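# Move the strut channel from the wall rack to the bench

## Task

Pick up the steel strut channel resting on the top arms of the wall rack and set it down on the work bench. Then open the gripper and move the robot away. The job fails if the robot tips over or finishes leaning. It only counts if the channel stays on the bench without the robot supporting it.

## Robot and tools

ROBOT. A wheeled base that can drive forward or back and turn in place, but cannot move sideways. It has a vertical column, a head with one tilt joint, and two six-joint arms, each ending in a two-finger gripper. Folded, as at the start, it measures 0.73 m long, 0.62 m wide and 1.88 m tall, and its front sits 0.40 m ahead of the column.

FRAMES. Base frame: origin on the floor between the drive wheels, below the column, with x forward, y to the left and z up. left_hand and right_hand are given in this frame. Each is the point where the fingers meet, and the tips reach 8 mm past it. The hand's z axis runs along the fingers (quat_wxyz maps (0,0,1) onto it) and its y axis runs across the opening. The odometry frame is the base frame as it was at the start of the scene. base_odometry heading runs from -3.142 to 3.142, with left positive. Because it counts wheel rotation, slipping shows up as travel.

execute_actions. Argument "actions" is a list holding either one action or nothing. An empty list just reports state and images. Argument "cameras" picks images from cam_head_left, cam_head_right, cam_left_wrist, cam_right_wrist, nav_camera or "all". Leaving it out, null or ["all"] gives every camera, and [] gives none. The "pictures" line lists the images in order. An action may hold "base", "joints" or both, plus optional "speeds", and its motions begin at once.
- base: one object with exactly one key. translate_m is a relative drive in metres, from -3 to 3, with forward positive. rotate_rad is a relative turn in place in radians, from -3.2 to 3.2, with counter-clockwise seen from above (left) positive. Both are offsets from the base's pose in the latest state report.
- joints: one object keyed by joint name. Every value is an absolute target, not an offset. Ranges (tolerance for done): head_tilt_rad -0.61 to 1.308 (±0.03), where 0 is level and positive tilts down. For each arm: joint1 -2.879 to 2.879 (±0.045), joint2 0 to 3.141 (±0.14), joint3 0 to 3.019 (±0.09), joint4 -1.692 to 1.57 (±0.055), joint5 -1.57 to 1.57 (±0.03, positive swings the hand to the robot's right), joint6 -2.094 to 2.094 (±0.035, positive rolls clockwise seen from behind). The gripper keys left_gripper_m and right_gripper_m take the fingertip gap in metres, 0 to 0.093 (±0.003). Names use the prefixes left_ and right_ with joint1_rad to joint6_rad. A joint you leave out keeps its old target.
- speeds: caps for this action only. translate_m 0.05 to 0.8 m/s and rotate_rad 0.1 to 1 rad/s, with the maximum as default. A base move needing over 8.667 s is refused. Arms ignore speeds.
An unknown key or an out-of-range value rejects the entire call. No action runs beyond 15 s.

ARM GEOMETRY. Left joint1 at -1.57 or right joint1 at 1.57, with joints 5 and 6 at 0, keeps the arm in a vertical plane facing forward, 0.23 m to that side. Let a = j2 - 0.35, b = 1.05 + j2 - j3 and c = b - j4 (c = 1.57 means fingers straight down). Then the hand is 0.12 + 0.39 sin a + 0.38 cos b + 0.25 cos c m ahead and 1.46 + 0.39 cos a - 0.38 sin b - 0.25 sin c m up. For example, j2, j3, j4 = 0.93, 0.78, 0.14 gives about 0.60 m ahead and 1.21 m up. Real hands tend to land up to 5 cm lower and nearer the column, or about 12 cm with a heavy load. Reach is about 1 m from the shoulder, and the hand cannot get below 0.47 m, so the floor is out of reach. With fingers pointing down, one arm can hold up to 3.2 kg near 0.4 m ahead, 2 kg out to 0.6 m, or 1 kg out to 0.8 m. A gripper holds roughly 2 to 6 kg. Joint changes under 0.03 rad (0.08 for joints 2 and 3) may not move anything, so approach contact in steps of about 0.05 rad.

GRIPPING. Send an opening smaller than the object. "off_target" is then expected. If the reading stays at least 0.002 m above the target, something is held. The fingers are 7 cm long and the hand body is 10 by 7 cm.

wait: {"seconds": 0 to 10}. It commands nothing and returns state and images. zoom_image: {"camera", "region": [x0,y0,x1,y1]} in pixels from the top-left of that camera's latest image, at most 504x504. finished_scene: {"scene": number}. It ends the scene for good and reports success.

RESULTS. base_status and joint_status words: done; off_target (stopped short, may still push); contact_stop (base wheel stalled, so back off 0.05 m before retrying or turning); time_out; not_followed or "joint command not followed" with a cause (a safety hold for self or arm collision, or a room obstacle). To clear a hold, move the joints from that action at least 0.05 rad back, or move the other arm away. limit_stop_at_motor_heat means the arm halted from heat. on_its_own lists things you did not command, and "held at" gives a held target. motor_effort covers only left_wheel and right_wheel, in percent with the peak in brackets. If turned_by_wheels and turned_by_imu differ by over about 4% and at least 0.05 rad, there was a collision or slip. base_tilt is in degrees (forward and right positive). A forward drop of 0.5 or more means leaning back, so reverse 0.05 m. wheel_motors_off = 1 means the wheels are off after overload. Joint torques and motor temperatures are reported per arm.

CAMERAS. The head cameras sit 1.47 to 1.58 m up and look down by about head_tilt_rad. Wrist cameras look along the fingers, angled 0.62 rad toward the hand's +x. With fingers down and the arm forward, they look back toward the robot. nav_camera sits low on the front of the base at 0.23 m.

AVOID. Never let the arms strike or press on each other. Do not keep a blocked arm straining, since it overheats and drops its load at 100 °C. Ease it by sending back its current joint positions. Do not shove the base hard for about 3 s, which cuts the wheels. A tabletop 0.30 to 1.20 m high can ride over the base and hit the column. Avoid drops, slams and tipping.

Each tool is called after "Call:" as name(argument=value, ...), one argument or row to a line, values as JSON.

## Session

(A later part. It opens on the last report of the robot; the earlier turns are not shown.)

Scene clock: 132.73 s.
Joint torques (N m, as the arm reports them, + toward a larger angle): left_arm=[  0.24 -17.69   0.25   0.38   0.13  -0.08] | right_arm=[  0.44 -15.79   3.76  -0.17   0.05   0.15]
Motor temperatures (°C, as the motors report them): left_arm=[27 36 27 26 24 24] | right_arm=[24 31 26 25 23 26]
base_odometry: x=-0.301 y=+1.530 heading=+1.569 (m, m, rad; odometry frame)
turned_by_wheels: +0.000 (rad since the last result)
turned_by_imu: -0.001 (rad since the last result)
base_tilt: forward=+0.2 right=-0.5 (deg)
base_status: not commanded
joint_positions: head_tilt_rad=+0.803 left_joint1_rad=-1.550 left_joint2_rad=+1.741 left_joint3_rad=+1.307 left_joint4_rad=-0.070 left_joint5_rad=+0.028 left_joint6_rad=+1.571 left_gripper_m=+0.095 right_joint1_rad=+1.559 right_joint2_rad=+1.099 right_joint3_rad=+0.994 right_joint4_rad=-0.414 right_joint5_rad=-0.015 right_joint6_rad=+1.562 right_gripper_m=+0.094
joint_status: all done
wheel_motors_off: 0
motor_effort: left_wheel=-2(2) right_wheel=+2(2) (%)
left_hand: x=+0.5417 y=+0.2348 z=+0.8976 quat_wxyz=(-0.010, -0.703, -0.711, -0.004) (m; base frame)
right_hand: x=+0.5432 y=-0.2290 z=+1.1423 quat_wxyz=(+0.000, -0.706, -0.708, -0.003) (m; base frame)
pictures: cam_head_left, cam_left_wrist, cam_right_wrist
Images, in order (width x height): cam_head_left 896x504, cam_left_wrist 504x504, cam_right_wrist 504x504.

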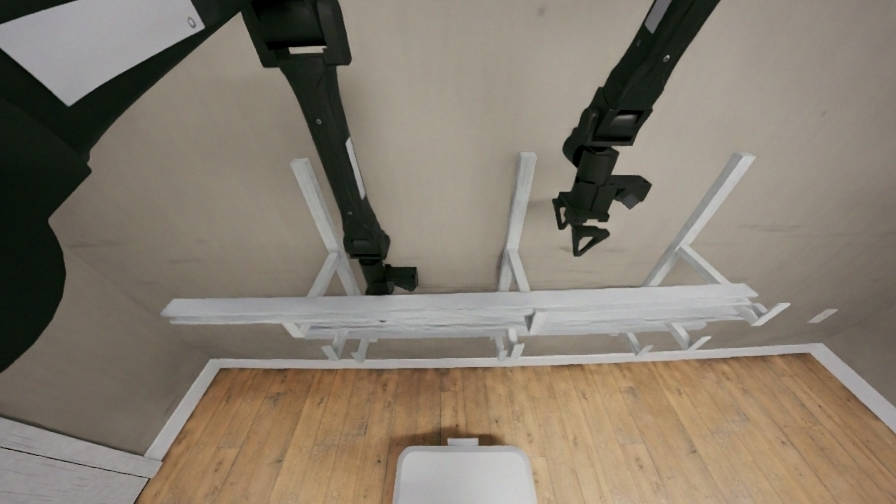

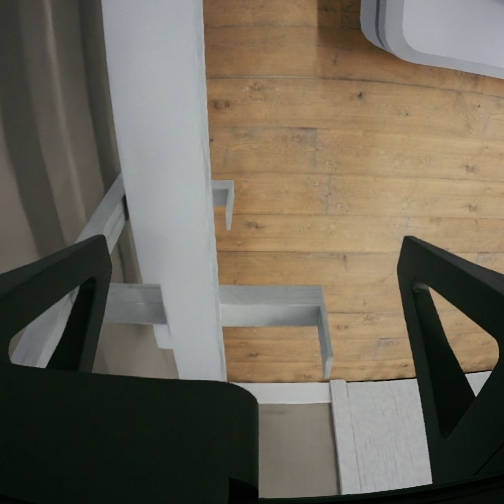

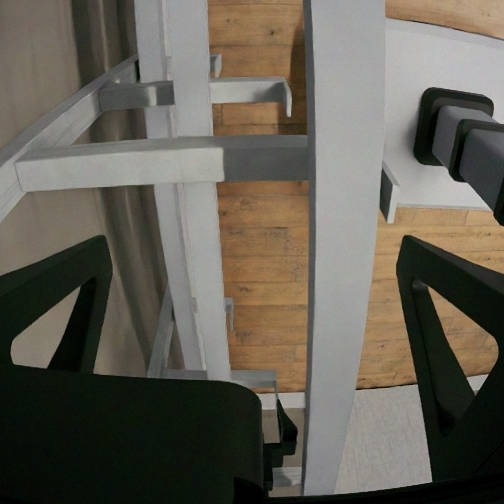

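Call:
execute_actions(
  actions=[
    {"base":{"translate_m":0.07}},
  ],
  cameras=[],
)

Call:
execute_actions(
  actions=[
    {"joints":{"left_joint2_rad":1.1,"left_joint3_rad":1.0,"left_joint4_rad":-0.42,"left_joint1_rad":-1.57}},
  ],
  cameras=[],
)

Call:
execute_actions(
  actions=[
    {"base":{"translate_m":-0.13}},
  ],
  cameras=["cam_head_left","cam_right_wrist","cam_left_wrist"],
)

Scene clock: 149.17 s.
Joint torques (N m, as the arm reports them, + toward a larger angle): left_arm=[  0.14 -17.81   0.39   0.39   0.12  -0.07] | right_arm=[  0.42 -15.53   3.61  -0.2    0.04   0.16]
Motor temperatures (°C, as the motors report them): left_arm=[27 34 27 26 24 24] | right_arm=[24 31 26 25 23 26]
base_odometry: x=-0.301 y=+1.600 heading=+1.568 (m, m, rad; odometry frame)
turned_by_wheels: -0.001 (rad since the last result)
turned_by_imu: -0.001 (rad since the last result)
base_tilt: forward=+0.2 right=-0.5 (deg)
base_status: done
joint_positions: head_tilt_rad=+0.803 left_joint1_rad=-1.550 left_joint2_rad=+1.741 left_joint3_rad=+1.305 left_joint4_rad=-0.070 left_joint5_rad=+0.028 left_joint6_rad=+1.571 left_gripper_m=+0.095 right_joint1_rad=+1.559 right_joint2_rad=+1.099 right_joint3_rad=+0.995 right_joint4_rad=-0.414 right_joint5_rad=-0.015 right_joint6_rad=+1.562 right_gripper_m=+0.094
joint_status: not commanded
wheel_motors_off: 0
motor_effort: left_wheel=-1(41) right_wheel=+1(37) (%)
left_hand: x=+0.5401 y=+0.2348 z=+0.8972 quat_wxyz=(-0.010, -0.703, -0.711, -0.003) (m; base frame)
right_hand: x=+0.5443 y=-0.2290 z=+1.1426 quat_wxyz=(-0.001, -0.706, -0.708, -0.004) (m; base frame)
pictures: none
No camera images: the call's "cameras" was empty. Leave "cameras" out to get every camera's image.

Scene clock: 150.57 s.
Joint torques (N m, as the arm reports them, + toward a larger angle): left_arm=[  0.19 -15.41   3.98   0.28   0.13  -0.04] | right_arm=[  0.33 -15.84   3.58  -0.17   0.04   0.16]
Motor temperatures (°C, as the motors report them): left_arm=[27 34 27 26 24 24] | right_arm=[24 31 26 25 23 26]
base_odometry: x=-0.301 y=+1.600 heading=+1.568 (m, m, rad; odometry frame)
turned_by_wheels: +0.000 (rad since the last result)
turned_by_imu: +0.000 (rad since the last result)
base_tilt: forward=+0.3 right=-0.5 (deg)
base_status: not commanded
joint_positions: head_tilt_rad=+0.803 left_joint1_rad=-1.559 left_joint2_rad=+1.082 left_joint3_rad=+0.999 left_joint4_rad=-0.416 left_joint5_rad=+0.028 left_joint6_rad=+1.567 left_gripper_m=+0.095 right_joint1_rad=+1.559 right_joint2_rad=+1.099 right_joint3_rad=+0.995 right_joint4_rad=-0.414 right_joint5_rad=-0.015 right_joint6_rad=+1.562 right_gripper_m=+0.094
joint_status: all done
wheel_motors_off: 0
motor_effort: left_wheel=-1(2) right_wheel=+3(2) (%)
left_hand: x=+0.5511 y=+0.2255 z=+1.1502 quat_wxyz=(-0.015, -0.704, -0.710, -0.002) (m; base frame)
right_hand: x=+0.5443 y=-0.2290 z=+1.1426 quat_wxyz=(-0.001, -0.706, -0.708, -0.004) (m; base frame)
pictures: none
No camera images: the call's "cameras" was empty. Leave "cameras" out to get every camera's image.

Scene clock: 152.27 s.
Joint torques (N m, as the arm reports them, + toward a larger angle): left_arm=[  0.14 -15.89   4.05   0.33   0.13  -0.03] | right_arm=[  0.5  -15.83   3.73  -0.16   0.04   0.15]
Motor temperatures (°C, as the motors report them): left_arm=[27 34 27 26 24 24] | right_arm=[24 31 26 25 23 26]
base_odometry: x=-0.301 y=+1.470 heading=+1.570 (m, m, rad; odometry frame)
turned_by_wheels: +0.002 (rad since the last result)
turned_by_imu: +0.002 (rad since the last result)
base_tilt: forward=+0.2 right=-0.6 (deg)
base_status: done
joint_positions: head_tilt_rad=+0.803 left_joint1_rad=-1.559 left_joint2_rad=+1.087 left_joint3_rad=+0.998 left_joint4_rad=-0.419 left_joint5_rad=+0.028 left_joint6_rad=+1.567 left_gripper_m=+0.095 right_joint1_rad=+1.559 right_joint2_rad=+1.099 right_joint3_rad=+0.993 right_joint4_rad=-0.415 right_joint5_rad=-0.015 right_joint6_rad=+1.562 right_gripper_m=+0.094
joint_status: not commanded
wheel_motors_off: 0
motor_effort: left_wheel=+1(54) right_wheel=-1(37) (%)
left_hand: x=+0.5482 y=+0.2255 z=+1.1478 quat_wxyz=(-0.012, -0.704, -0.710, +0.001) (m; base frame)
right_hand: x=+0.5426 y=-0.2290 z=+1.1422 quat_wxyz=(+0.001, -0.706, -0.708, -0.003) (m; base frame)
pictures: cam_head_left, cam_left_wrist, cam_right_wrist
Images, in order (width x height): cam_head_left 896x504, cam_left_wrist 504x504, cam_right_wrist 504x504.

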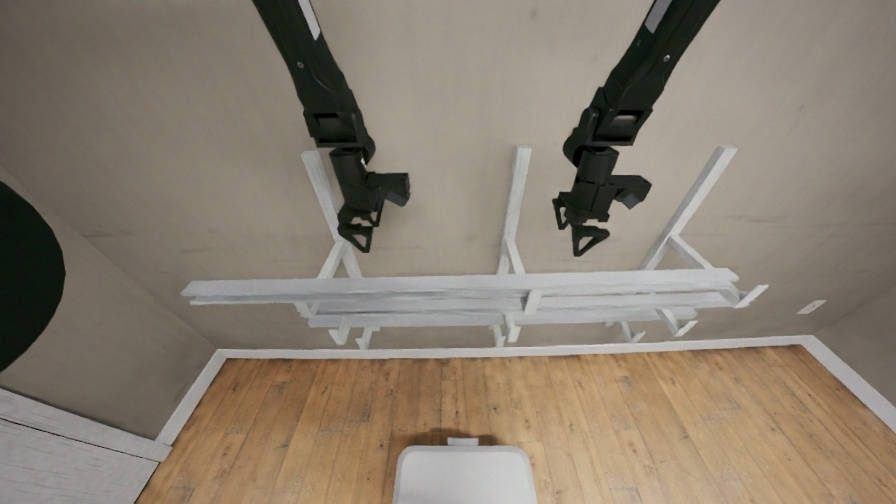

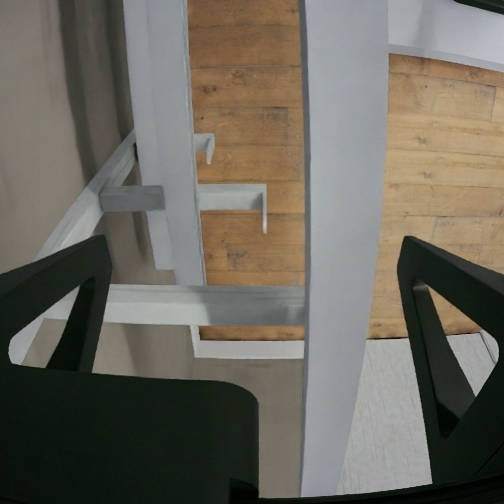

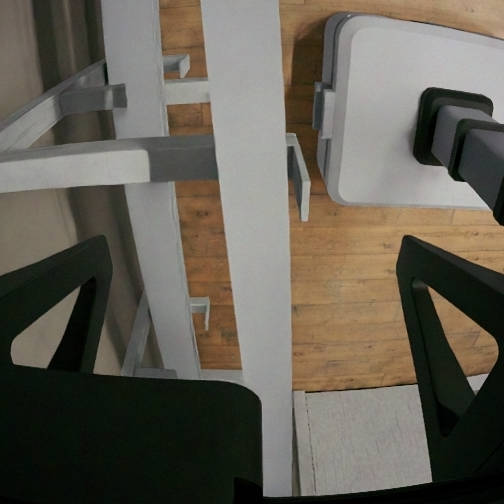

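Call:
execute_actions(
  actions=[
    {"joints":{"left_joint2_rad":1.47,"left_joint3_rad":0.97,"left_joint4_rad":-0.02,"right_joint2_rad":1.5,"right_joint3_rad":1.19,"right_joint4_rad":-0.21}},
  ],
  cameras=["cam_head_left","cam_right_wrist","cam_left_wrist"],
)

Scene clock: 166.37 s.
Joint torques (N m, as the arm reports them, + toward a larger angle): left_arm=[  0.19 -17.43  -0.14   0.49   0.13  -0.03] | right_arm=[  0.5  -13.79   1.3    0.08   0.01   0.11]
Motor temperatures (°C, as the motors report them): left_arm=[27 34 27 26 24 24] | right_arm=[24 32 26 25 23 26]
base_odometry: x=-0.301 y=+1.470 heading=+1.570 (m, m, rad; odometry frame)
turned_by_wheels: +0.000 (rad since the last result)
turned_by_imu: +0.000 (rad since the last result)
base_tilt: forward=+0.2 right=-0.5 (deg)
base_status: not commanded
joint_positions: head_tilt_rad=+0.803 left_joint1_rad=-1.559 left_joint2_rad=+1.483 left_joint3_rad=+0.973 left_joint4_rad=-0.025 left_joint5_rad=+0.028 left_joint6_rad=+1.567 left_gripper_m=+0.095 right_joint1_rad=+1.558 right_joint2_rad=+1.445 right_joint3_rad=+1.206 right_joint4_rad=-0.209 right_joint5_rad=-0.014 right_joint6_rad=+1.565 right_gripper_m=+0.094
joint_status: all done
wheel_motors_off: 0
motor_effort: left_wheel=+1(6) right_wheel=-2(6) (%)
left_hand: x=+0.4756 y=+0.2266 z=+0.9903 quat_wxyz=(-0.003, -0.703, -0.711, +0.010) (m; base frame)
right_hand: x=+0.5928 y=-0.2313 z=+1.0196 quat_wxyz=(-0.026, -0.707, -0.707, -0.028) (m; base frame)
pictures: cam_head_left, cam_left_wrist, cam_right_wrist
Images, in order (width x height): cam_head_left 896x504, cam_left_wrist 504x504, cam_right_wrist 504x504.

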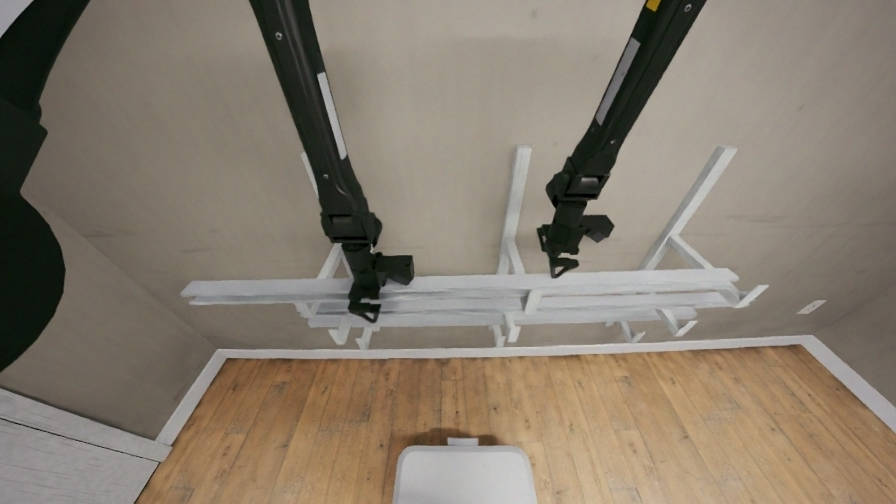

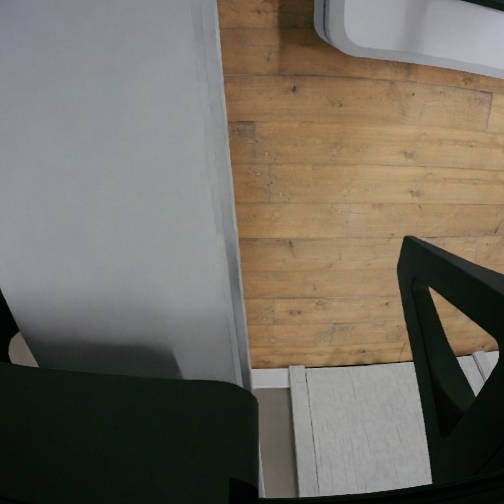

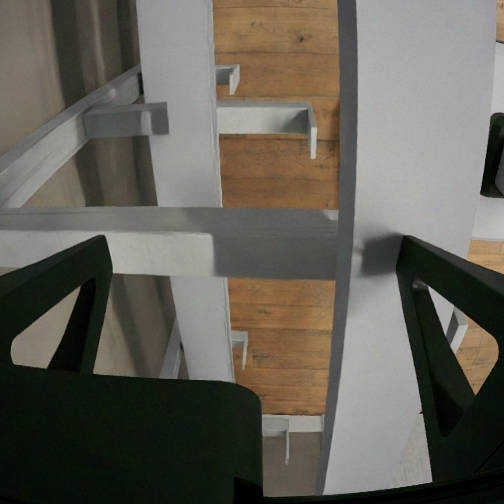

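Call:
execute_actions(
  actions=[
    {"joints":{"left_joint2_rad":1.45,"left_joint3_rad":1.08,"left_joint4_rad":-0.13,"right_joint3_rad":1.06,"right_joint4_rad":-0.08}},
  ],
  cameras=["cam_right_wrist","cam_left_wrist"],
)

Scene clock: 174.67 s.
Joint torques (N m, as the arm reports them, + toward a larger angle): left_arm=[  0.18 -19.22   1.28   0.24   0.12  -0.03] | right_arm=[  0.57 -10.85  -1.43  -0.34   0.01   0.11]
Motor temperatures (°C, as the motors report them): left_arm=[27 34 27 26 24 24] | right_arm=[24 31 26 25 23 26]
base_odometry: x=-0.301 y=+1.470 heading=+1.570 (m, m, rad; odometry frame)
turned_by_wheels: +0.000 (rad since the last result)
turned_by_imu: +0.000 (rad since the last result)
base_tilt: forward=+0.2 right=-0.4 (deg)
base_status: not commanded
joint_positions: head_tilt_rad=+0.803 left_joint1_rad=-1.559 left_joint2_rad=+1.467 left_joint3_rad=+1.081 left_joint4_rad=-0.126 left_joint5_rad=+0.028 left_joint6_rad=+1.566 left_gripper_m=+0.095 right_joint1_rad=+1.558 right_joint2_rad=+1.421 right_joint3_rad=+1.107 right_joint4_rad=-0.064 right_joint5_rad=-0.014 right_joint6_rad=+1.565 right_gripper_m=+0.094
joint_status: all done
wheel_motors_off: 0
motor_effort: left_wheel=+0(2) right_wheel=-4(4) (%)
left_hand: x=+0.5257 y=+0.2268 z=+0.9995 quat_wxyz=(-0.011, -0.703, -0.711, +0.002) (m; base frame)
right_hand: x=+0.5773 y=-0.2311 z=+1.0223 quat_wxyz=(-0.051, -0.705, -0.706, -0.052) (m; base frame)
pictures: cam_left_wrist, cam_right_wrist
Images, in order (width x height): cam_left_wrist 504x504, cam_right_wrist 504x504.

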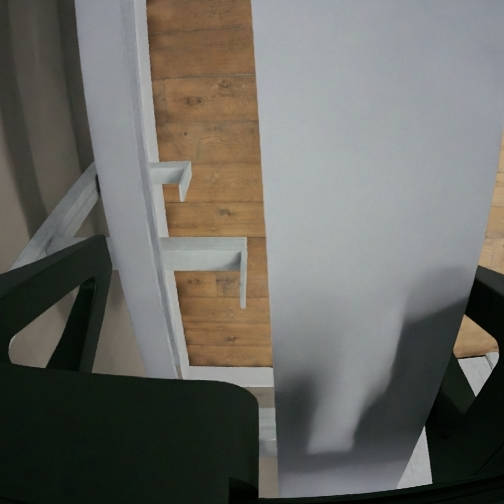

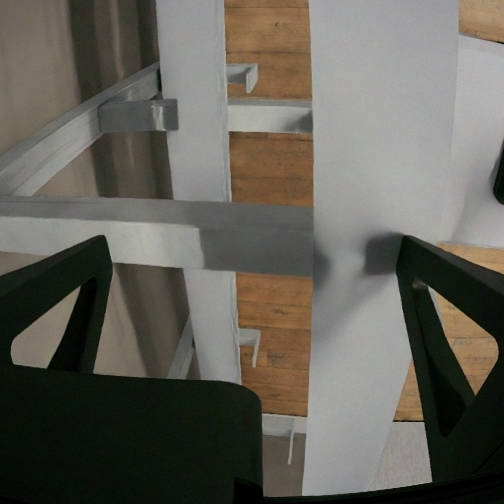

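Call:
execute_actions(
  actions=[
    {"base":{"translate_m":-0.035}},
  ],
  cameras=[],
)

Call:
execute_actions(
  actions=[
    {"joints":{"left_joint2_rad":1.57,"left_joint3_rad":1.2,"right_joint2_rad":1.64,"right_joint3_rad":1.2}},
  ],
  cameras=["cam_head_left","cam_right_wrist","cam_left_wrist"],
)

Scene clock: 183.97 s.
Joint torques (N m, as the arm reports them, + toward a larger angle): left_arm=[  0.29 -18.92   1.4    0.32   0.12  -0.04] | right_arm=[  0.53 -13.57  -0.18  -0.94  -0.04   0.11]
Motor temperatures (°C, as the motors report them): left_arm=[27 34 27 26 24 24] | right_arm=[24 31 26 25 23 26]
base_odometry: x=-0.301 y=+1.435 heading=+1.572 (m, m, rad; odometry frame)
turned_by_wheels: +0.002 (rad since the last result)
turned_by_imu: +0.001 (rad since the last result)
base_tilt: forward=+0.2 right=-0.5 (deg)
base_status: done
joint_positions: head_tilt_rad=+0.803 left_joint1_rad=-1.560 left_joint2_rad=+1.464 left_joint3_rad=+1.079 left_joint4_rad=-0.127 left_joint5_rad=+0.028 left_joint6_rad=+1.566 left_gripper_m=+0.095 right_joint1_rad=+1.558 right_joint2_rad=+1.460 right_joint3_rad=+1.083 right_joint4_rad=-0.051 right_joint5_rad=-0.013 right_joint6_rad=+1.565 right_gripper_m=+0.094
joint_status: not commanded
wheel_motors_off: 0
motor_effort: left_wheel=+1(57) right_wheel=+0(49) (%)
left_hand: x=+0.5254 y=+0.2263 z=+1.0006 quat_wxyz=(-0.011, -0.703, -0.711, +0.003) (m; base frame)
right_hand: x=+0.5487 y=-0.2314 z=+1.0035 quat_wxyz=(-0.034, -0.706, -0.706, -0.034) (m; base frame)
pictures: none
No camera images: the call's "cameras" was empty. Leave "cameras" out to get every camera's image.

Scene clock: 184.77 s.
Joint torques (N m, as the arm reports them, + toward a larger angle): left_arm=[  0.28 -15.74   2.78   0.67   0.35   0.  ] | right_arm=[  0.49 -16.24   0.01  -0.57  -0.04   0.12]
Motor temperatures (°C, as the motors report them): left_arm=[27 34 27 26 24 24] | right_arm=[24 31 26 25 23 26]
base_odometry: x=-0.301 y=+1.435 heading=+1.572 (m, m, rad; odometry frame)
turned_by_wheels: +0.000 (rad since the last result)
turned_by_imu: +0.000 (rad since the last result)
base_tilt: forward=+0.1 right=-0.4 (deg)
base_status: not commanded
joint_positions: head_tilt_rad=+0.803 left_joint1_rad=-1.561 left_joint2_rad=+1.536 left_joint3_rad=+1.188 left_joint4_rad=-0.137 left_joint5_rad=+0.023 left_joint6_rad=+1.562 left_gripper_m=+0.095 right_joint1_rad=+1.558 right_joint2_rad=+1.623 right_joint3_rad=+1.217 right_joint4_rad=-0.063 right_joint5_rad=-0.013 right_joint6_rad=+1.565 right_gripper_m=+0.094
joint_status: all done
wheel_motors_off: 0
motor_effort: left_wheel=+2(3) right_wheel=-4(5) (%)
left_hand: x=+0.5573 y=+0.2269 z=+0.9776 quat_wxyz=(-0.019, -0.702, -0.712, -0.009) (m; base frame)
right_hand: x=+0.5502 y=-0.2320 z=+0.9430 quat_wxyz=(-0.019, -0.707, -0.707, -0.020) (m; base frame)
pictures: cam_head_left, cam_left_wrist, cam_right_wrist
Images, in order (width x height): cam_head_left 896x504, cam_left_wrist 504x504, cam_right_wrist 504x504.

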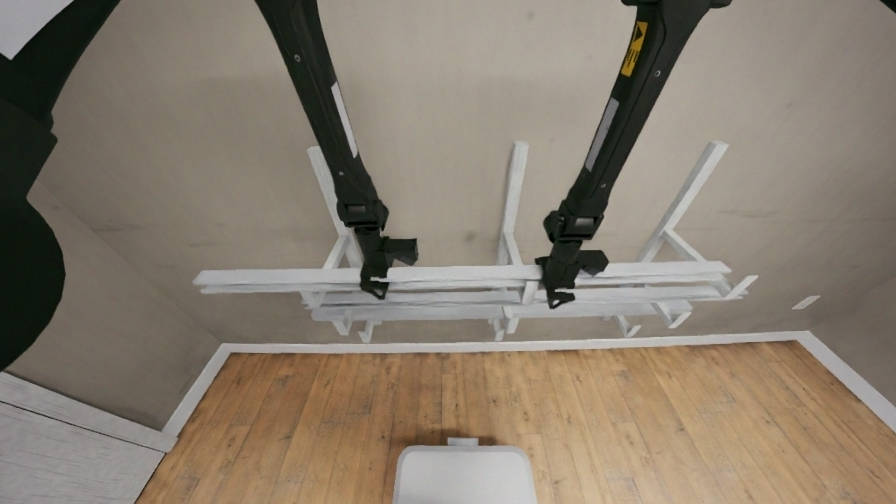

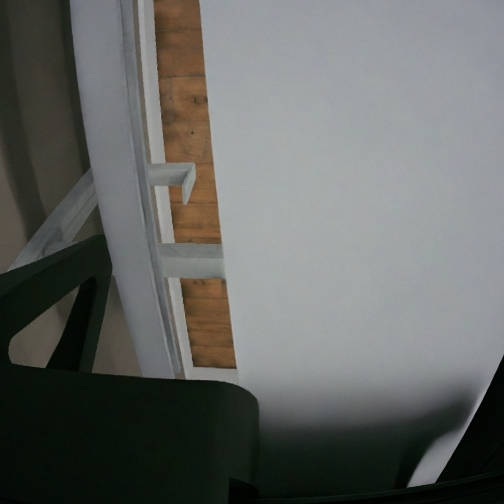

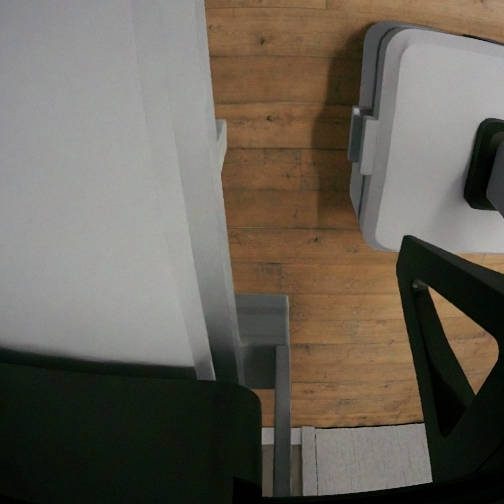

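Call:
execute_actions(
  actions=[
    {"joints":{"right_gripper_m":0.03,"left_joint2_rad":1.5,"left_joint3_rad":1.0,"left_joint4_rad":-0.02}},
  ],
  cameras=["cam_head_left","cam_right_wrist","cam_left_wrist"],
)

Scene clock: 192.13 s.
Joint torques (N m, as the arm reports them, + toward a larger angle): left_arm=[  0.28 -17.09  -1.96   0.1    0.14   0.  ] | right_arm=[  0.46 -16.58  -1.7   -0.8   -0.08   0.38]
Motor temperatures (°C, as the motors report them): left_arm=[27 34 27 26 24 24] | right_arm=[24 31 25 25 23 26]
base_odometry: x=-0.301 y=+1.435 heading=+1.572 (m, m, rad; odometry frame)
turned_by_wheels: +0.000 (rad since the last result)
turned_by_imu: +0.000 (rad since the last result)
base_tilt: forward=+0.2 right=-0.5 (deg)
base_status: not commanded
joint_positions: head_tilt_rad=+0.803 left_joint1_rad=-1.561 left_joint2_rad=+1.501 left_joint3_rad=+1.028 left_joint4_rad=-0.010 left_joint5_rad=+0.028 left_joint6_rad=+1.561 left_gripper_m=+0.095 right_joint1_rad=+1.557 right_joint2_rad=+1.623 right_joint3_rad=+1.245 right_joint4_rad=-0.055 right_joint5_rad=-0.011 right_joint6_rad=+1.542 right_gripper_m=+0.040
joint_status: right_gripper_m off_target (ended at +0.040, target +0.030); the others done
wheel_motors_off: 0
motor_effort: left_wheel=+0(2) right_wheel=-6(7) (%)
left_hand: x=+0.5046 y=+0.2257 z=+0.9844 quat_wxyz=(-0.021, -0.702, -0.712, -0.007) (m; base frame)
right_hand: x=+0.5699 y=-0.2327 z=+0.9450 quat_wxyz=(-0.033, -0.698, -0.714, -0.032) (m; base frame)
pictures: cam_head_left, cam_left_wrist, cam_right_wrist
Images, in order (width x height): cam_head_left 896x504, cam_left_wrist 504x504, cam_right_wrist 504x504.

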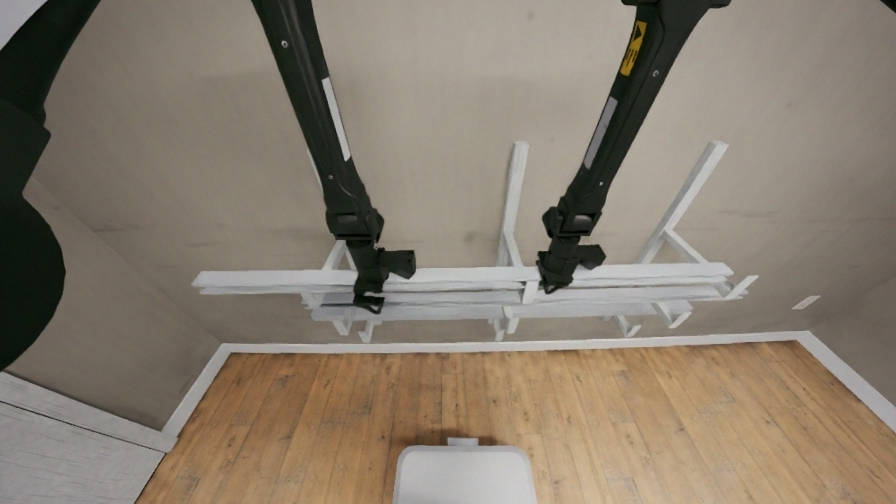

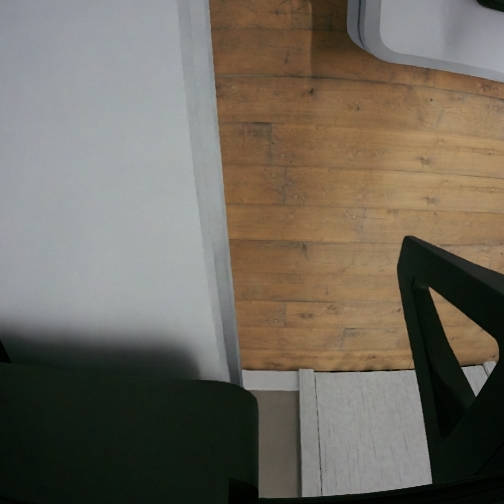

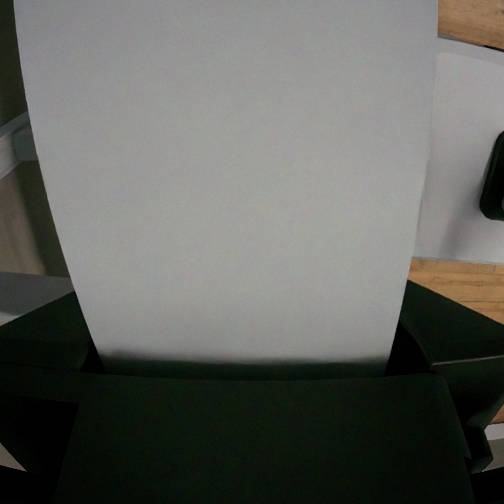

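Call:
execute_actions(
  actions=[
    {"joints":{"left_joint2_rad":1.64,"left_joint3_rad":1.2,"left_joint4_rad":-0.08}},
  ],
  cameras=["cam_left_wrist"],
)

Call:
execute_actions(
  actions=[
    {"joints":{"left_gripper_m":0.03}},
  ],
  cameras=["cam_head_left","cam_left_wrist"],
)

Scene clock: 202.07 s.
Joint torques (N m, as the arm reports them, + toward a larger angle): left_arm=[ 0.48 -8.22 10.21  1.38  0.15  0.04] | right_arm=[  0.53 -16.45  -1.75  -0.82   0.01   0.41]
Motor temperatures (°C, as the motors report them): left_arm=[27 34 28 26 24 24] | right_arm=[24 32 25 25 23 26]
base_odometry: x=-0.301 y=+1.435 heading=+1.572 (m, m, rad; odometry frame)
turned_by_wheels: +0.000 (rad since the last result)
turned_by_imu: +0.000 (rad since the last result)
base_tilt: forward=+0.2 right=-0.5 (deg)
base_status: not commanded
joint_positions: head_tilt_rad=+0.803 left_joint1_rad=-1.564 left_joint2_rad=+1.533 left_joint3_rad=+1.096 left_joint4_rad=-0.112 left_joint5_rad=+0.027 left_joint6_rad=+1.558 left_gripper_m=+0.095 right_joint1_rad=+1.557 right_joint2_rad=+1.623 right_joint3_rad=+1.245 right_joint4_rad=-0.055 right_joint5_rad=-0.014 right_joint6_rad=+1.540 right_gripper_m=+0.040
joint_status: left_joint3_rad time_out (moved +0.069 of +0.172); the others done
wheel_motors_off: 0
on_its_own: left_joint3_rad reads +1.096 and still pushes toward +1.200 since a time_out
motor_effort: left_wheel=+8(8) right_wheel=-6(9) (%)
left_hand: x=+0.5074 y=+0.2242 z=+0.9740 quat_wxyz=(+0.002, -0.701, -0.713, +0.017) (m; base frame)
right_hand: x=+0.5699 y=-0.2325 z=+0.9450 quat_wxyz=(-0.032, -0.697, -0.715, -0.032) (m; base frame)
pictures: cam_left_wrist
Images, in order (width x height): cam_left_wrist 504x504.

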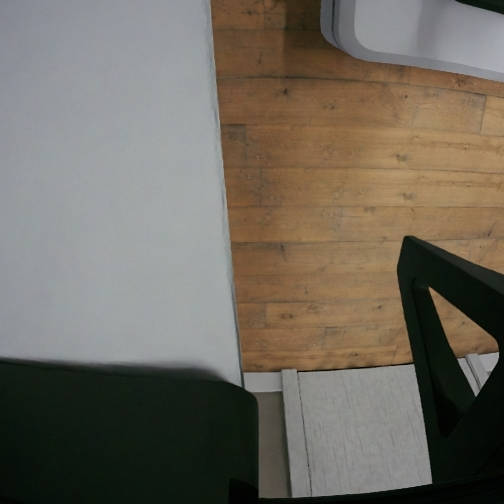

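not run: a stop came earlier in this reply.

Call:
execute_actions(
  actions=[
    {"joints":{"left_joint2_rad":1.42,"left_joint3_rad":1.0,"left_joint4_rad":-0.1}},
  ],
  cameras=[],
)

Call:
execute_actions(
  actions=[
    {"joints":{"left_joint2_rad":1.44,"left_joint3_rad":1.1,"left_joint4_rad":-0.16}},
  ],
  cameras=["cam_left_wrist"],
)

Scene clock: 210.80 s.
Joint torques (N m, as the arm reports them, + toward a larger angle): left_arm=[  0.38 -16.94   0.53   0.19   0.12   0.03] | right_arm=[  0.65 -16.38  -1.74  -0.82  -0.01   0.41]
Motor temperatures (°C, as the motors report them): left_arm=[27 33 29 26 24 24] | right_arm=[24 32 25 25 23 26]
base_odometry: x=-0.301 y=+1.435 heading=+1.572 (m, m, rad; odometry frame)
turned_by_wheels: +0.000 (rad since the last result)
turned_by_imu: -0.001 (rad since the last result)
base_tilt: forward=+0.3 right=-0.4 (deg)
base_status: not commanded
joint_positions: head_tilt_rad=+0.803 left_joint1_rad=-1.564 left_joint2_rad=+1.417 left_joint3_rad=+1.006 left_joint4_rad=-0.094 left_joint5_rad=+0.028 left_joint6_rad=+1.560 left_gripper_m=+0.095 right_joint1_rad=+1.557 right_joint2_rad=+1.623 right_joint3_rad=+1.245 right_joint4_rad=-0.055 right_joint5_rad=-0.013 right_joint6_rad=+1.540 right_gripper_m=+0.040
joint_status: all done
wheel_motors_off: 0
motor_effort: left_wheel=+1(8) right_wheel=-5(7) (%)
left_hand: x=+0.5090 y=+0.2240 z=+1.0154 quat_wxyz=(-0.014, -0.702, -0.712, +0.001) (m; base frame)
right_hand: x=+0.5699 y=-0.2326 z=+0.9450 quat_wxyz=(-0.032, -0.697, -0.715, -0.032) (m; base frame)
pictures: none
No camera images: the call's "cameras" was empty. Leave "cameras" out to get every camera's image.

Scene clock: 211.67 s.
Joint torques (N m, as the arm reports them, + toward a larger angle): left_arm=[  0.47 -17.33   1.89   0.31   0.12   0.02] | right_arm=[  0.62 -16.48  -1.74  -0.83  -0.01   0.41]
Motor temperatures (°C, as the motors report them): left_arm=[27 33 29 26 24 24] | right_arm=[24 32 25 25 23 26]
base_odometry: x=-0.301 y=+1.435 heading=+1.572 (m, m, rad; odometry frame)
turned_by_wheels: +0.000 (rad since the last result)
turned_by_imu: +0.000 (rad since the last result)
base_tilt: forward=+0.1 right=-0.5 (deg)
base_status: not commanded
joint_positions: head_tilt_rad=+0.803 left_joint1_rad=-1.564 left_joint2_rad=+1.431 left_joint3_rad=+1.100 left_joint4_rad=-0.158 left_joint5_rad=+0.028 left_joint6_rad=+1.560 left_gripper_m=+0.095 right_joint1_rad=+1.557 right_joint2_rad=+1.623 right_joint3_rad=+1.245 right_joint4_rad=-0.055 right_joint5_rad=-0.013 right_joint6_rad=+1.540 right_gripper_m=+0.040
joint_status: all done
wheel_motors_off: 0
motor_effort: left_wheel=+1(2) right_wheel=-6(6) (%)
left_hand: x=+0.5454 y=+0.2242 z=+1.0152 quat_wxyz=(-0.020, -0.702, -0.712, -0.004) (m; base frame)
right_hand: x=+0.5699 y=-0.2326 z=+0.9450 quat_wxyz=(-0.032, -0.697, -0.715, -0.032) (m; base frame)
pictures: cam_left_wrist
Images, in order (width x height): cam_left_wrist 504x504.

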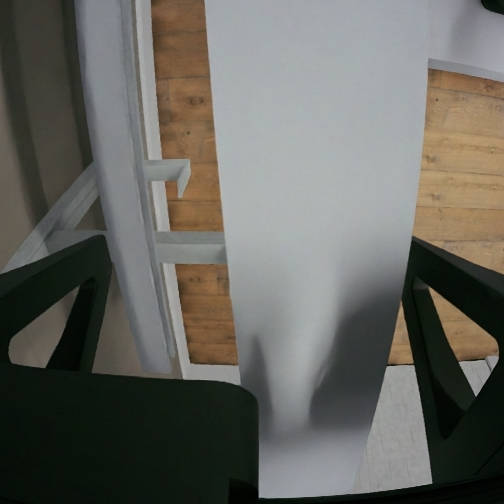

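Call:
execute_actions(
  actions=[
    {"joints":{"left_joint2_rad":1.6,"left_joint3_rad":1.18,"left_joint4_rad":-0.1}},
  ],
  cameras=["cam_left_wrist"],
)

Call:
execute_actions(
  actions=[
    {"joints":{"left_gripper_m":0.03}},
  ],
  cameras=["cam_head_left","cam_left_wrist"],
)

Scene clock: 220.70 s.
Joint torques (N m, as the arm reports them, + toward a larger angle): left_arm=[  0.7  -13.08   2.12   0.74   0.5    0.  ] | right_arm=[  0.49 -16.38  -1.75  -0.8    0.     0.43]
Motor temperatures (°C, as the motors report them): left_arm=[27 34 29 26 24 24] | right_arm=[24 33 25 25 23 26]
base_odometry: x=-0.301 y=+1.435 heading=+1.572 (m, m, rad; odometry frame)
turned_by_wheels: +0.000 (rad since the last result)
turned_by_imu: +0.000 (rad since the last result)
base_tilt: forward=+0.2 right=-0.4 (deg)
base_status: not commanded
joint_positions: head_tilt_rad=+0.803 left_joint1_rad=-1.568 left_joint2_rad=+1.535 left_joint3_rad=+1.175 left_joint4_rad=-0.109 left_joint5_rad=+0.019 left_joint6_rad=+1.562 left_gripper_m=+0.095 right_joint1_rad=+1.557 right_joint2_rad=+1.623 right_joint3_rad=+1.245 right_joint4_rad=-0.055 right_joint5_rad=-0.014 right_joint6_rad=+1.538 right_gripper_m=+0.040
joint_status: all done
wheel_motors_off: 0
motor_effort: left_wheel=+2(4) right_wheel=-6(7) (%)
left_hand: x=+0.5564 y=+0.2228 z=+0.9773 quat_wxyz=(-0.025, -0.703, -0.710, -0.013) (m; base frame)
right_hand: x=+0.5699 y=-0.2325 z=+0.9450 quat_wxyz=(-0.032, -0.697, -0.716, -0.032) (m; base frame)
pictures: cam_left_wrist
Images, in order (width x height): cam_left_wrist 504x504.

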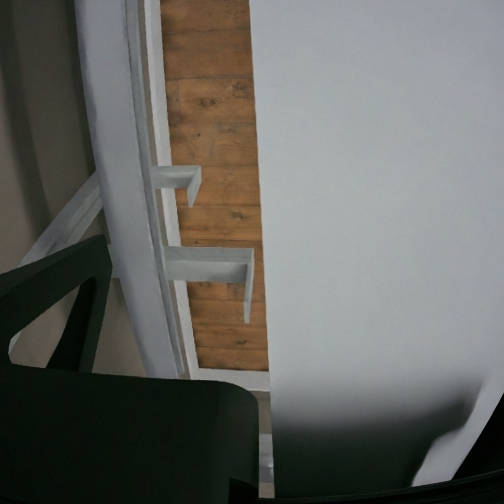

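Scene clock: 221.33 s.
Joint torques (N m, as the arm reports them, + toward a larger angle): left_arm=[  0.66 -12.17   4.64   1.48   0.43   0.37] | right_arm=[  0.58 -16.57  -1.75  -0.64   0.24   0.53]
Motor temperatures (°C, as the motors report them): left_arm=[27 34 29 26 24 24] | right_arm=[24 33 25 25 23 26]
base_odometry: x=-0.301 y=+1.435 heading=+1.572 (m, m, rad; odometry frame)
turned_by_wheels: +0.000 (rad since the last result)
turned_by_imu: +0.000 (rad since the last result)
base_tilt: forward=+0.2 right=-0.4 (deg)
base_status: not commanded
joint_positions: head_tilt_rad=+0.803 left_joint1_rad=-1.568 left_joint2_rad=+1.532 left_joint3_rad=+1.143 left_joint4_rad=-0.134 left_joint5_rad=+0.021 left_joint6_rad=+1.520 left_gripper_m=+0.040 right_joint1_rad=+1.556 right_joint2_rad=+1.623 right_joint3_rad=+1.245 right_joint4_rad=-0.057 right_joint5_rad=-0.021 right_joint6_rad=+1.530 right_gripper_m=+0.040
joint_status: left_gripper_m off_target (ended at +0.040, target +0.030)
wheel_motors_off: 0
motor_effort: left_wheel=+6(7) right_wheel=-6(7) (%)
left_hand: x=+0.5316 y=+0.2225 z=+0.9763 quat_wxyz=(-0.006, -0.688, -0.725, +0.007) (m; base frame)
right_hand: x=+0.5694 y=-0.2323 z=+0.9450 quat_wxyz=(-0.030, -0.694, -0.719, -0.034) (m; base frame)
pictures: cam_head_left, cam_left_wrist
Images, in order (width x height): cam_head_left 896x504, cam_left_wrist 504x504.

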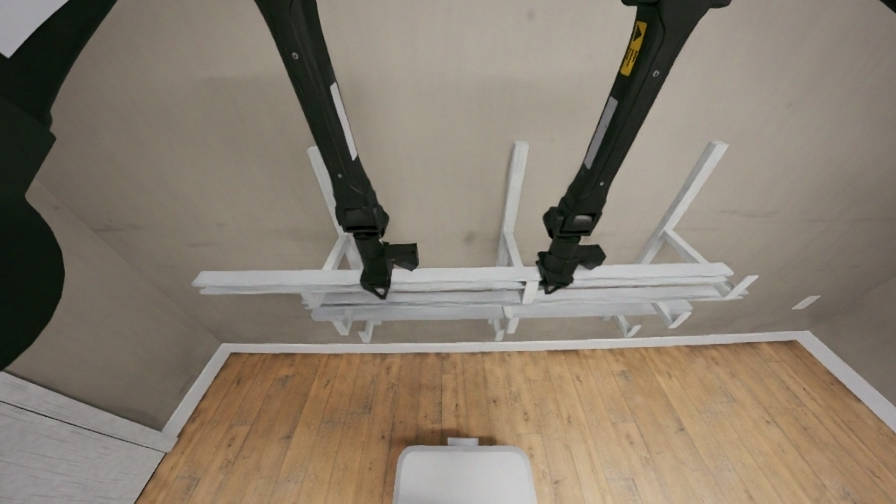

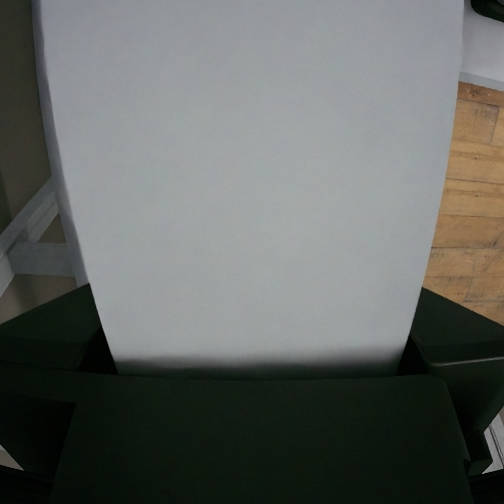

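Gripped (shallow). Tighten and lift.

Call:
execute_actions(
  actions=[
    {"joints":{"left_gripper_m":0.0,"right_gripper_m":0.0,"left_joint2_rad":1.2,"right_joint2_rad":1.2,"left_joint3_rad":1.0,"right_joint3_rad":1.0,"left_joint4_rad":-0.32,"right_joint4_rad":-0.32}},
  ],
  cameras=["cam_head_left"],
)

Scene clock: 228.60 s.
Joint torques (N m, as the arm reports them, + toward a larger angle): left_arm=[  0.55 -22.58   4.04   0.68   0.1   -0.17] | right_arm=[  0.61 -23.24   2.96  -0.91  -0.34   0.04]
Motor temperatures (°C, as the motors report them): left_arm=[27 34 28 26 24 24] | right_arm=[24 33 26 25 23 27]
base_odometry: x=-0.301 y=+1.435 heading=+1.572 (m, m, rad; odometry frame)
turned_by_wheels: +0.000 (rad since the last result)
turned_by_imu: -0.001 (rad since the last result)
base_tilt: forward=+0.3 right=-0.5 (deg)
base_status: not commanded
joint_positions: head_tilt_rad=+0.803 left_joint1_rad=-1.565 left_joint2_rad=+1.274 left_joint3_rad=+0.976 left_joint4_rad=-0.337 left_joint5_rad=+0.029 left_joint6_rad=+1.582 left_gripper_m=+0.040 right_joint1_rad=+1.556 right_joint2_rad=+1.290 right_joint3_rad=+0.980 right_joint4_rad=-0.300 right_joint5_rad=-0.004 right_joint6_rad=+1.574 right_gripper_m=+0.039
joint_status: left_gripper_m off_target (ended at +0.040, target +0.000); right_gripper_m off_target (ended at +0.039, target +0.000); the others done
wheel_motors_off: 0
motor_effort: left_wheel=+2(7) right_wheel=-2(20) (%)
left_hand: x=+0.4896 y=+0.2229 z=+1.0701 quat_wxyz=(+0.031, -0.708, -0.704, +0.048) (m; base frame)
right_hand: x=+0.4954 y=-0.2332 z=+1.0639 quat_wxyz=(+0.027, -0.711, -0.702, +0.034) (m; base frame)
pictures: cam_head_left
Images, in order (width x height): cam_head_left 896x504.

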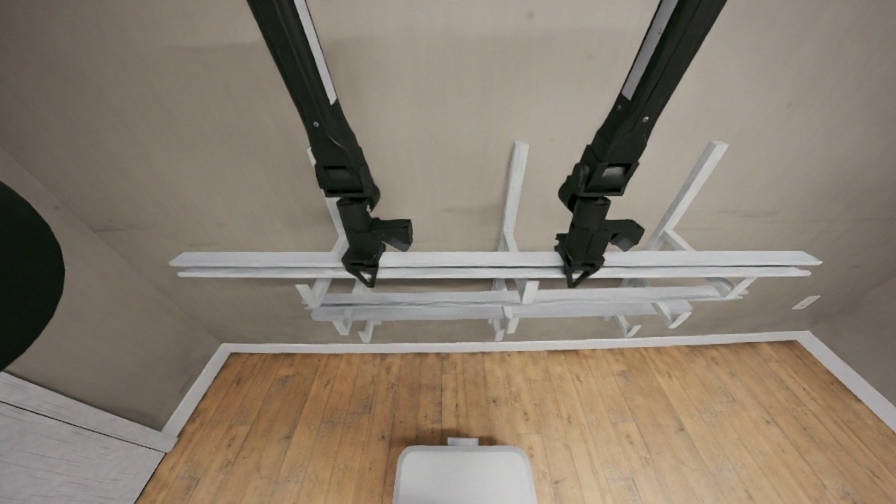

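Lifted. Back off and find the bench.

Call:
execute_actions(
  actions=[
    {"base":{"translate_m":-0.6},"speeds":{"translate_m":0.3},"joints":{"head_tilt_rad":0.4}},
  ],
  cameras=[],
)

Call:
execute_actions(
  actions=[
    {"base":{"rotate_rad":1.57},"speeds":{"rotate_rad":0.4}},
  ],
  cameras=["cam_head_left","nav_camera"],
)

Scene clock: 237.37 s.
Joint torques (N m, as the arm reports them, + toward a larger angle): left_arm=[  0.43 -23.17   3.78   0.53   0.07  -0.18] | right_arm=[  0.59 -23.21   2.84  -0.99  -0.37   0.02]
Motor temperatures (°C, as the motors report them): left_arm=[27 35 28 26 24 24] | right_arm=[24 35 26 25 23 26]
base_odometry: x=-0.301 y=+0.835 heading=+1.571 (m, m, rad; odometry frame)
turned_by_wheels: -0.001 (rad since the last result)
turned_by_imu: -0.001 (rad since the last result)
base_tilt: forward=+0.1 right=-0.5 (deg)
base_status: done
joint_positions: head_tilt_rad=+0.419 left_joint1_rad=-1.565 left_joint2_rad=+1.277 left_joint3_rad=+0.979 left_joint4_rad=-0.332 left_joint5_rad=+0.029 left_joint6_rad=+1.583 left_gripper_m=+0.040 right_joint1_rad=+1.556 right_joint2_rad=+1.293 right_joint3_rad=+0.985 right_joint4_rad=-0.298 right_joint5_rad=-0.003 right_joint6_rad=+1.575 right_gripper_m=+0.039
joint_status: all done
wheel_motors_off: 0
motor_effort: left_wheel=-2(31) right_wheel=+2(51) (%)
left_hand: x=+0.4922 y=+0.2228 z=+1.0694 quat_wxyz=(+0.028, -0.709, -0.704, +0.046) (m; base frame)
right_hand: x=+0.4975 y=-0.2333 z=+1.0630 quat_wxyz=(+0.026, -0.711, -0.702, +0.033) (m; base frame)
pictures: none
No camera images: the call's "cameras" was empty. Leave "cameras" out to get every camera's image.

Scene clock: 242.13 s.
Joint torques (N m, as the arm reports them, + toward a larger angle): left_arm=[  0.58 -23.07   3.75   0.52   0.09  -0.12] | right_arm=[  0.69 -23.08   2.49  -1.01  -0.35   0.08]
Motor temperatures (°C, as the motors report them): left_arm=[27 36 28 26 24 24] | right_arm=[24 35 26 25 23 26]
base_odometry: x=-0.301 y=+0.835 heading=+3.140 (m, m, rad; odometry frame)
turned_by_wheels: +1.569 (rad since the last result)
turned_by_imu: +1.570 (rad since the last result)
base_tilt: forward=+0.2 right=-0.5 (deg)
base_status: done
joint_positions: head_tilt_rad=+0.419 left_joint1_rad=-1.567 left_joint2_rad=+1.277 left_joint3_rad=+0.979 left_joint4_rad=-0.331 left_joint5_rad=+0.029 left_joint6_rad=+1.578 left_gripper_m=+0.040 right_joint1_rad=+1.553 right_joint2_rad=+1.293 right_joint3_rad=+0.989 right_joint4_rad=-0.298 right_joint5_rad=-0.005 right_joint6_rad=+1.570 right_gripper_m=+0.039
joint_status: not commanded
wheel_motors_off: 0
motor_effort: left_wheel=-4(40) right_wheel=+1(47) (%)
left_hand: x=+0.4925 y=+0.2216 z=+1.0694 quat_wxyz=(+0.028, -0.707, -0.705, +0.046) (m; base frame)
right_hand: x=+0.4998 y=-0.2345 z=+1.0633 quat_wxyz=(+0.024, -0.710, -0.704, +0.032) (m; base frame)
pictures: cam_head_left, nav_camera
Images, in order (width x height): cam_head_left 896x504, nav_camera 896x504.

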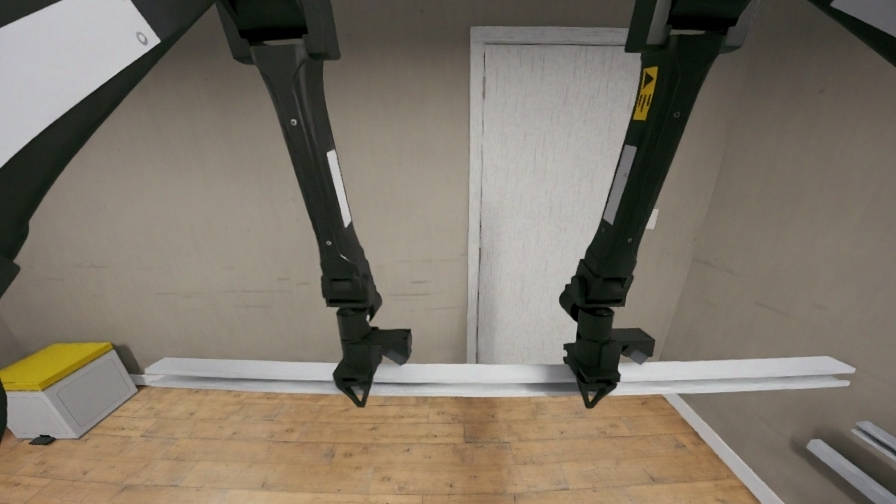

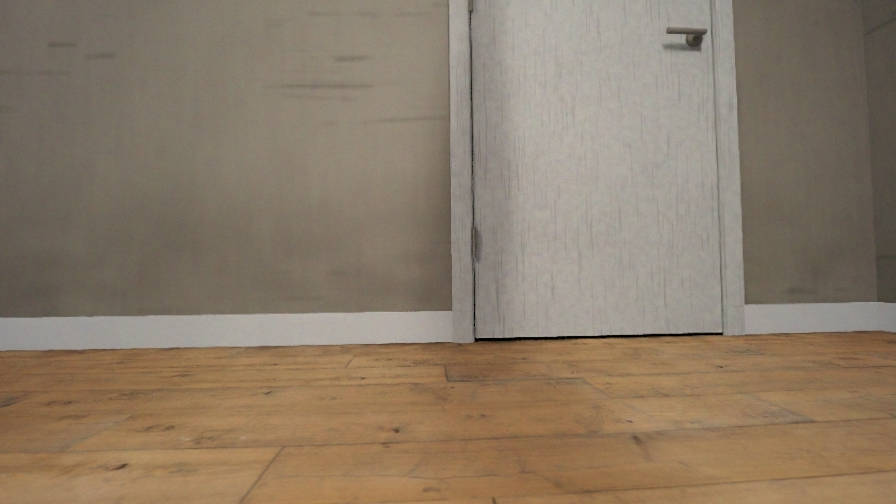

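Call:
execute_actions(
  actions=[
    {"base":{"rotate_rad":1.57},"speeds":{"rotate_rad":0.4}},
  ],
  cameras=["cam_head_left","nav_camera"],
)

Scene clock: 250.70 s.
Joint torques (N m, as the arm reports them, + toward a larger angle): left_arm=[  0.55 -23.17   3.67   0.53   0.09  -0.12] | right_arm=[  0.67 -22.93   2.5   -1.01  -0.3    0.08]
Motor temperatures (°C, as the motors report them): left_arm=[27 37 28 26 24 24] | right_arm=[24 36 26 25 23 26]
base_odometry: x=-0.301 y=+0.835 heading=-1.573 (m, m, rad; odometry frame)
turned_by_wheels: +1.569 (rad since the last result)
turned_by_imu: +1.573 (rad since the last result)
base_tilt: forward=+0.3 right=-0.3 (deg)
base_status: done
joint_positions: head_tilt_rad=+0.419 left_joint1_rad=-1.567 left_joint2_rad=+1.277 left_joint3_rad=+0.979 left_joint4_rad=-0.330 left_joint5_rad=+0.029 left_joint6_rad=+1.577 left_gripper_m=+0.040 right_joint1_rad=+1.553 right_joint2_rad=+1.293 right_joint3_rad=+0.989 right_joint4_rad=-0.298 right_joint5_rad=-0.005 right_joint6_rad=+1.569 right_gripper_m=+0.039
joint_status: not commanded
wheel_motors_off: 0
motor_effort: left_wheel=-4(29) right_wheel=+3(26) (%)
left_hand: x=+0.4927 y=+0.2216 z=+1.0694 quat_wxyz=(+0.027, -0.707, -0.705, +0.046) (m; base frame)
right_hand: x=+0.5001 y=-0.2345 z=+1.0633 quat_wxyz=(+0.024, -0.709, -0.704, +0.031) (m; base frame)
pictures: cam_head_left, nav_camera
Images, in order (width x height): cam_head_left 896x504, nav_camera 896x504.

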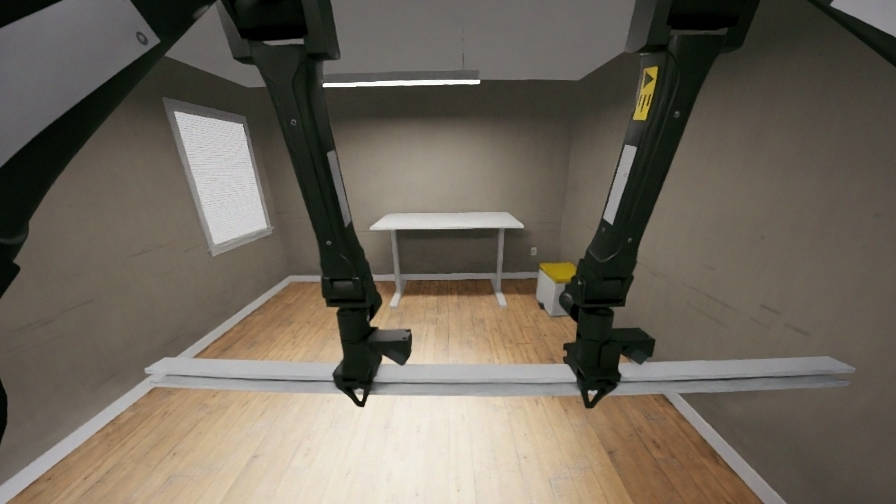

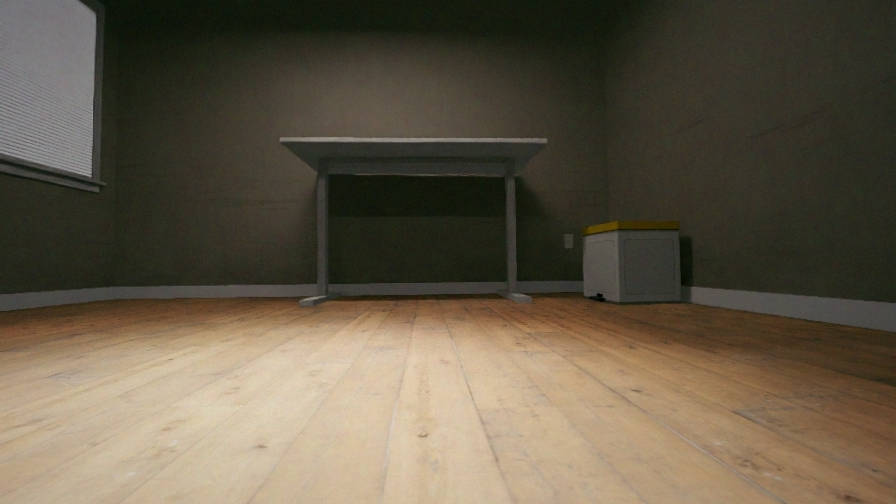

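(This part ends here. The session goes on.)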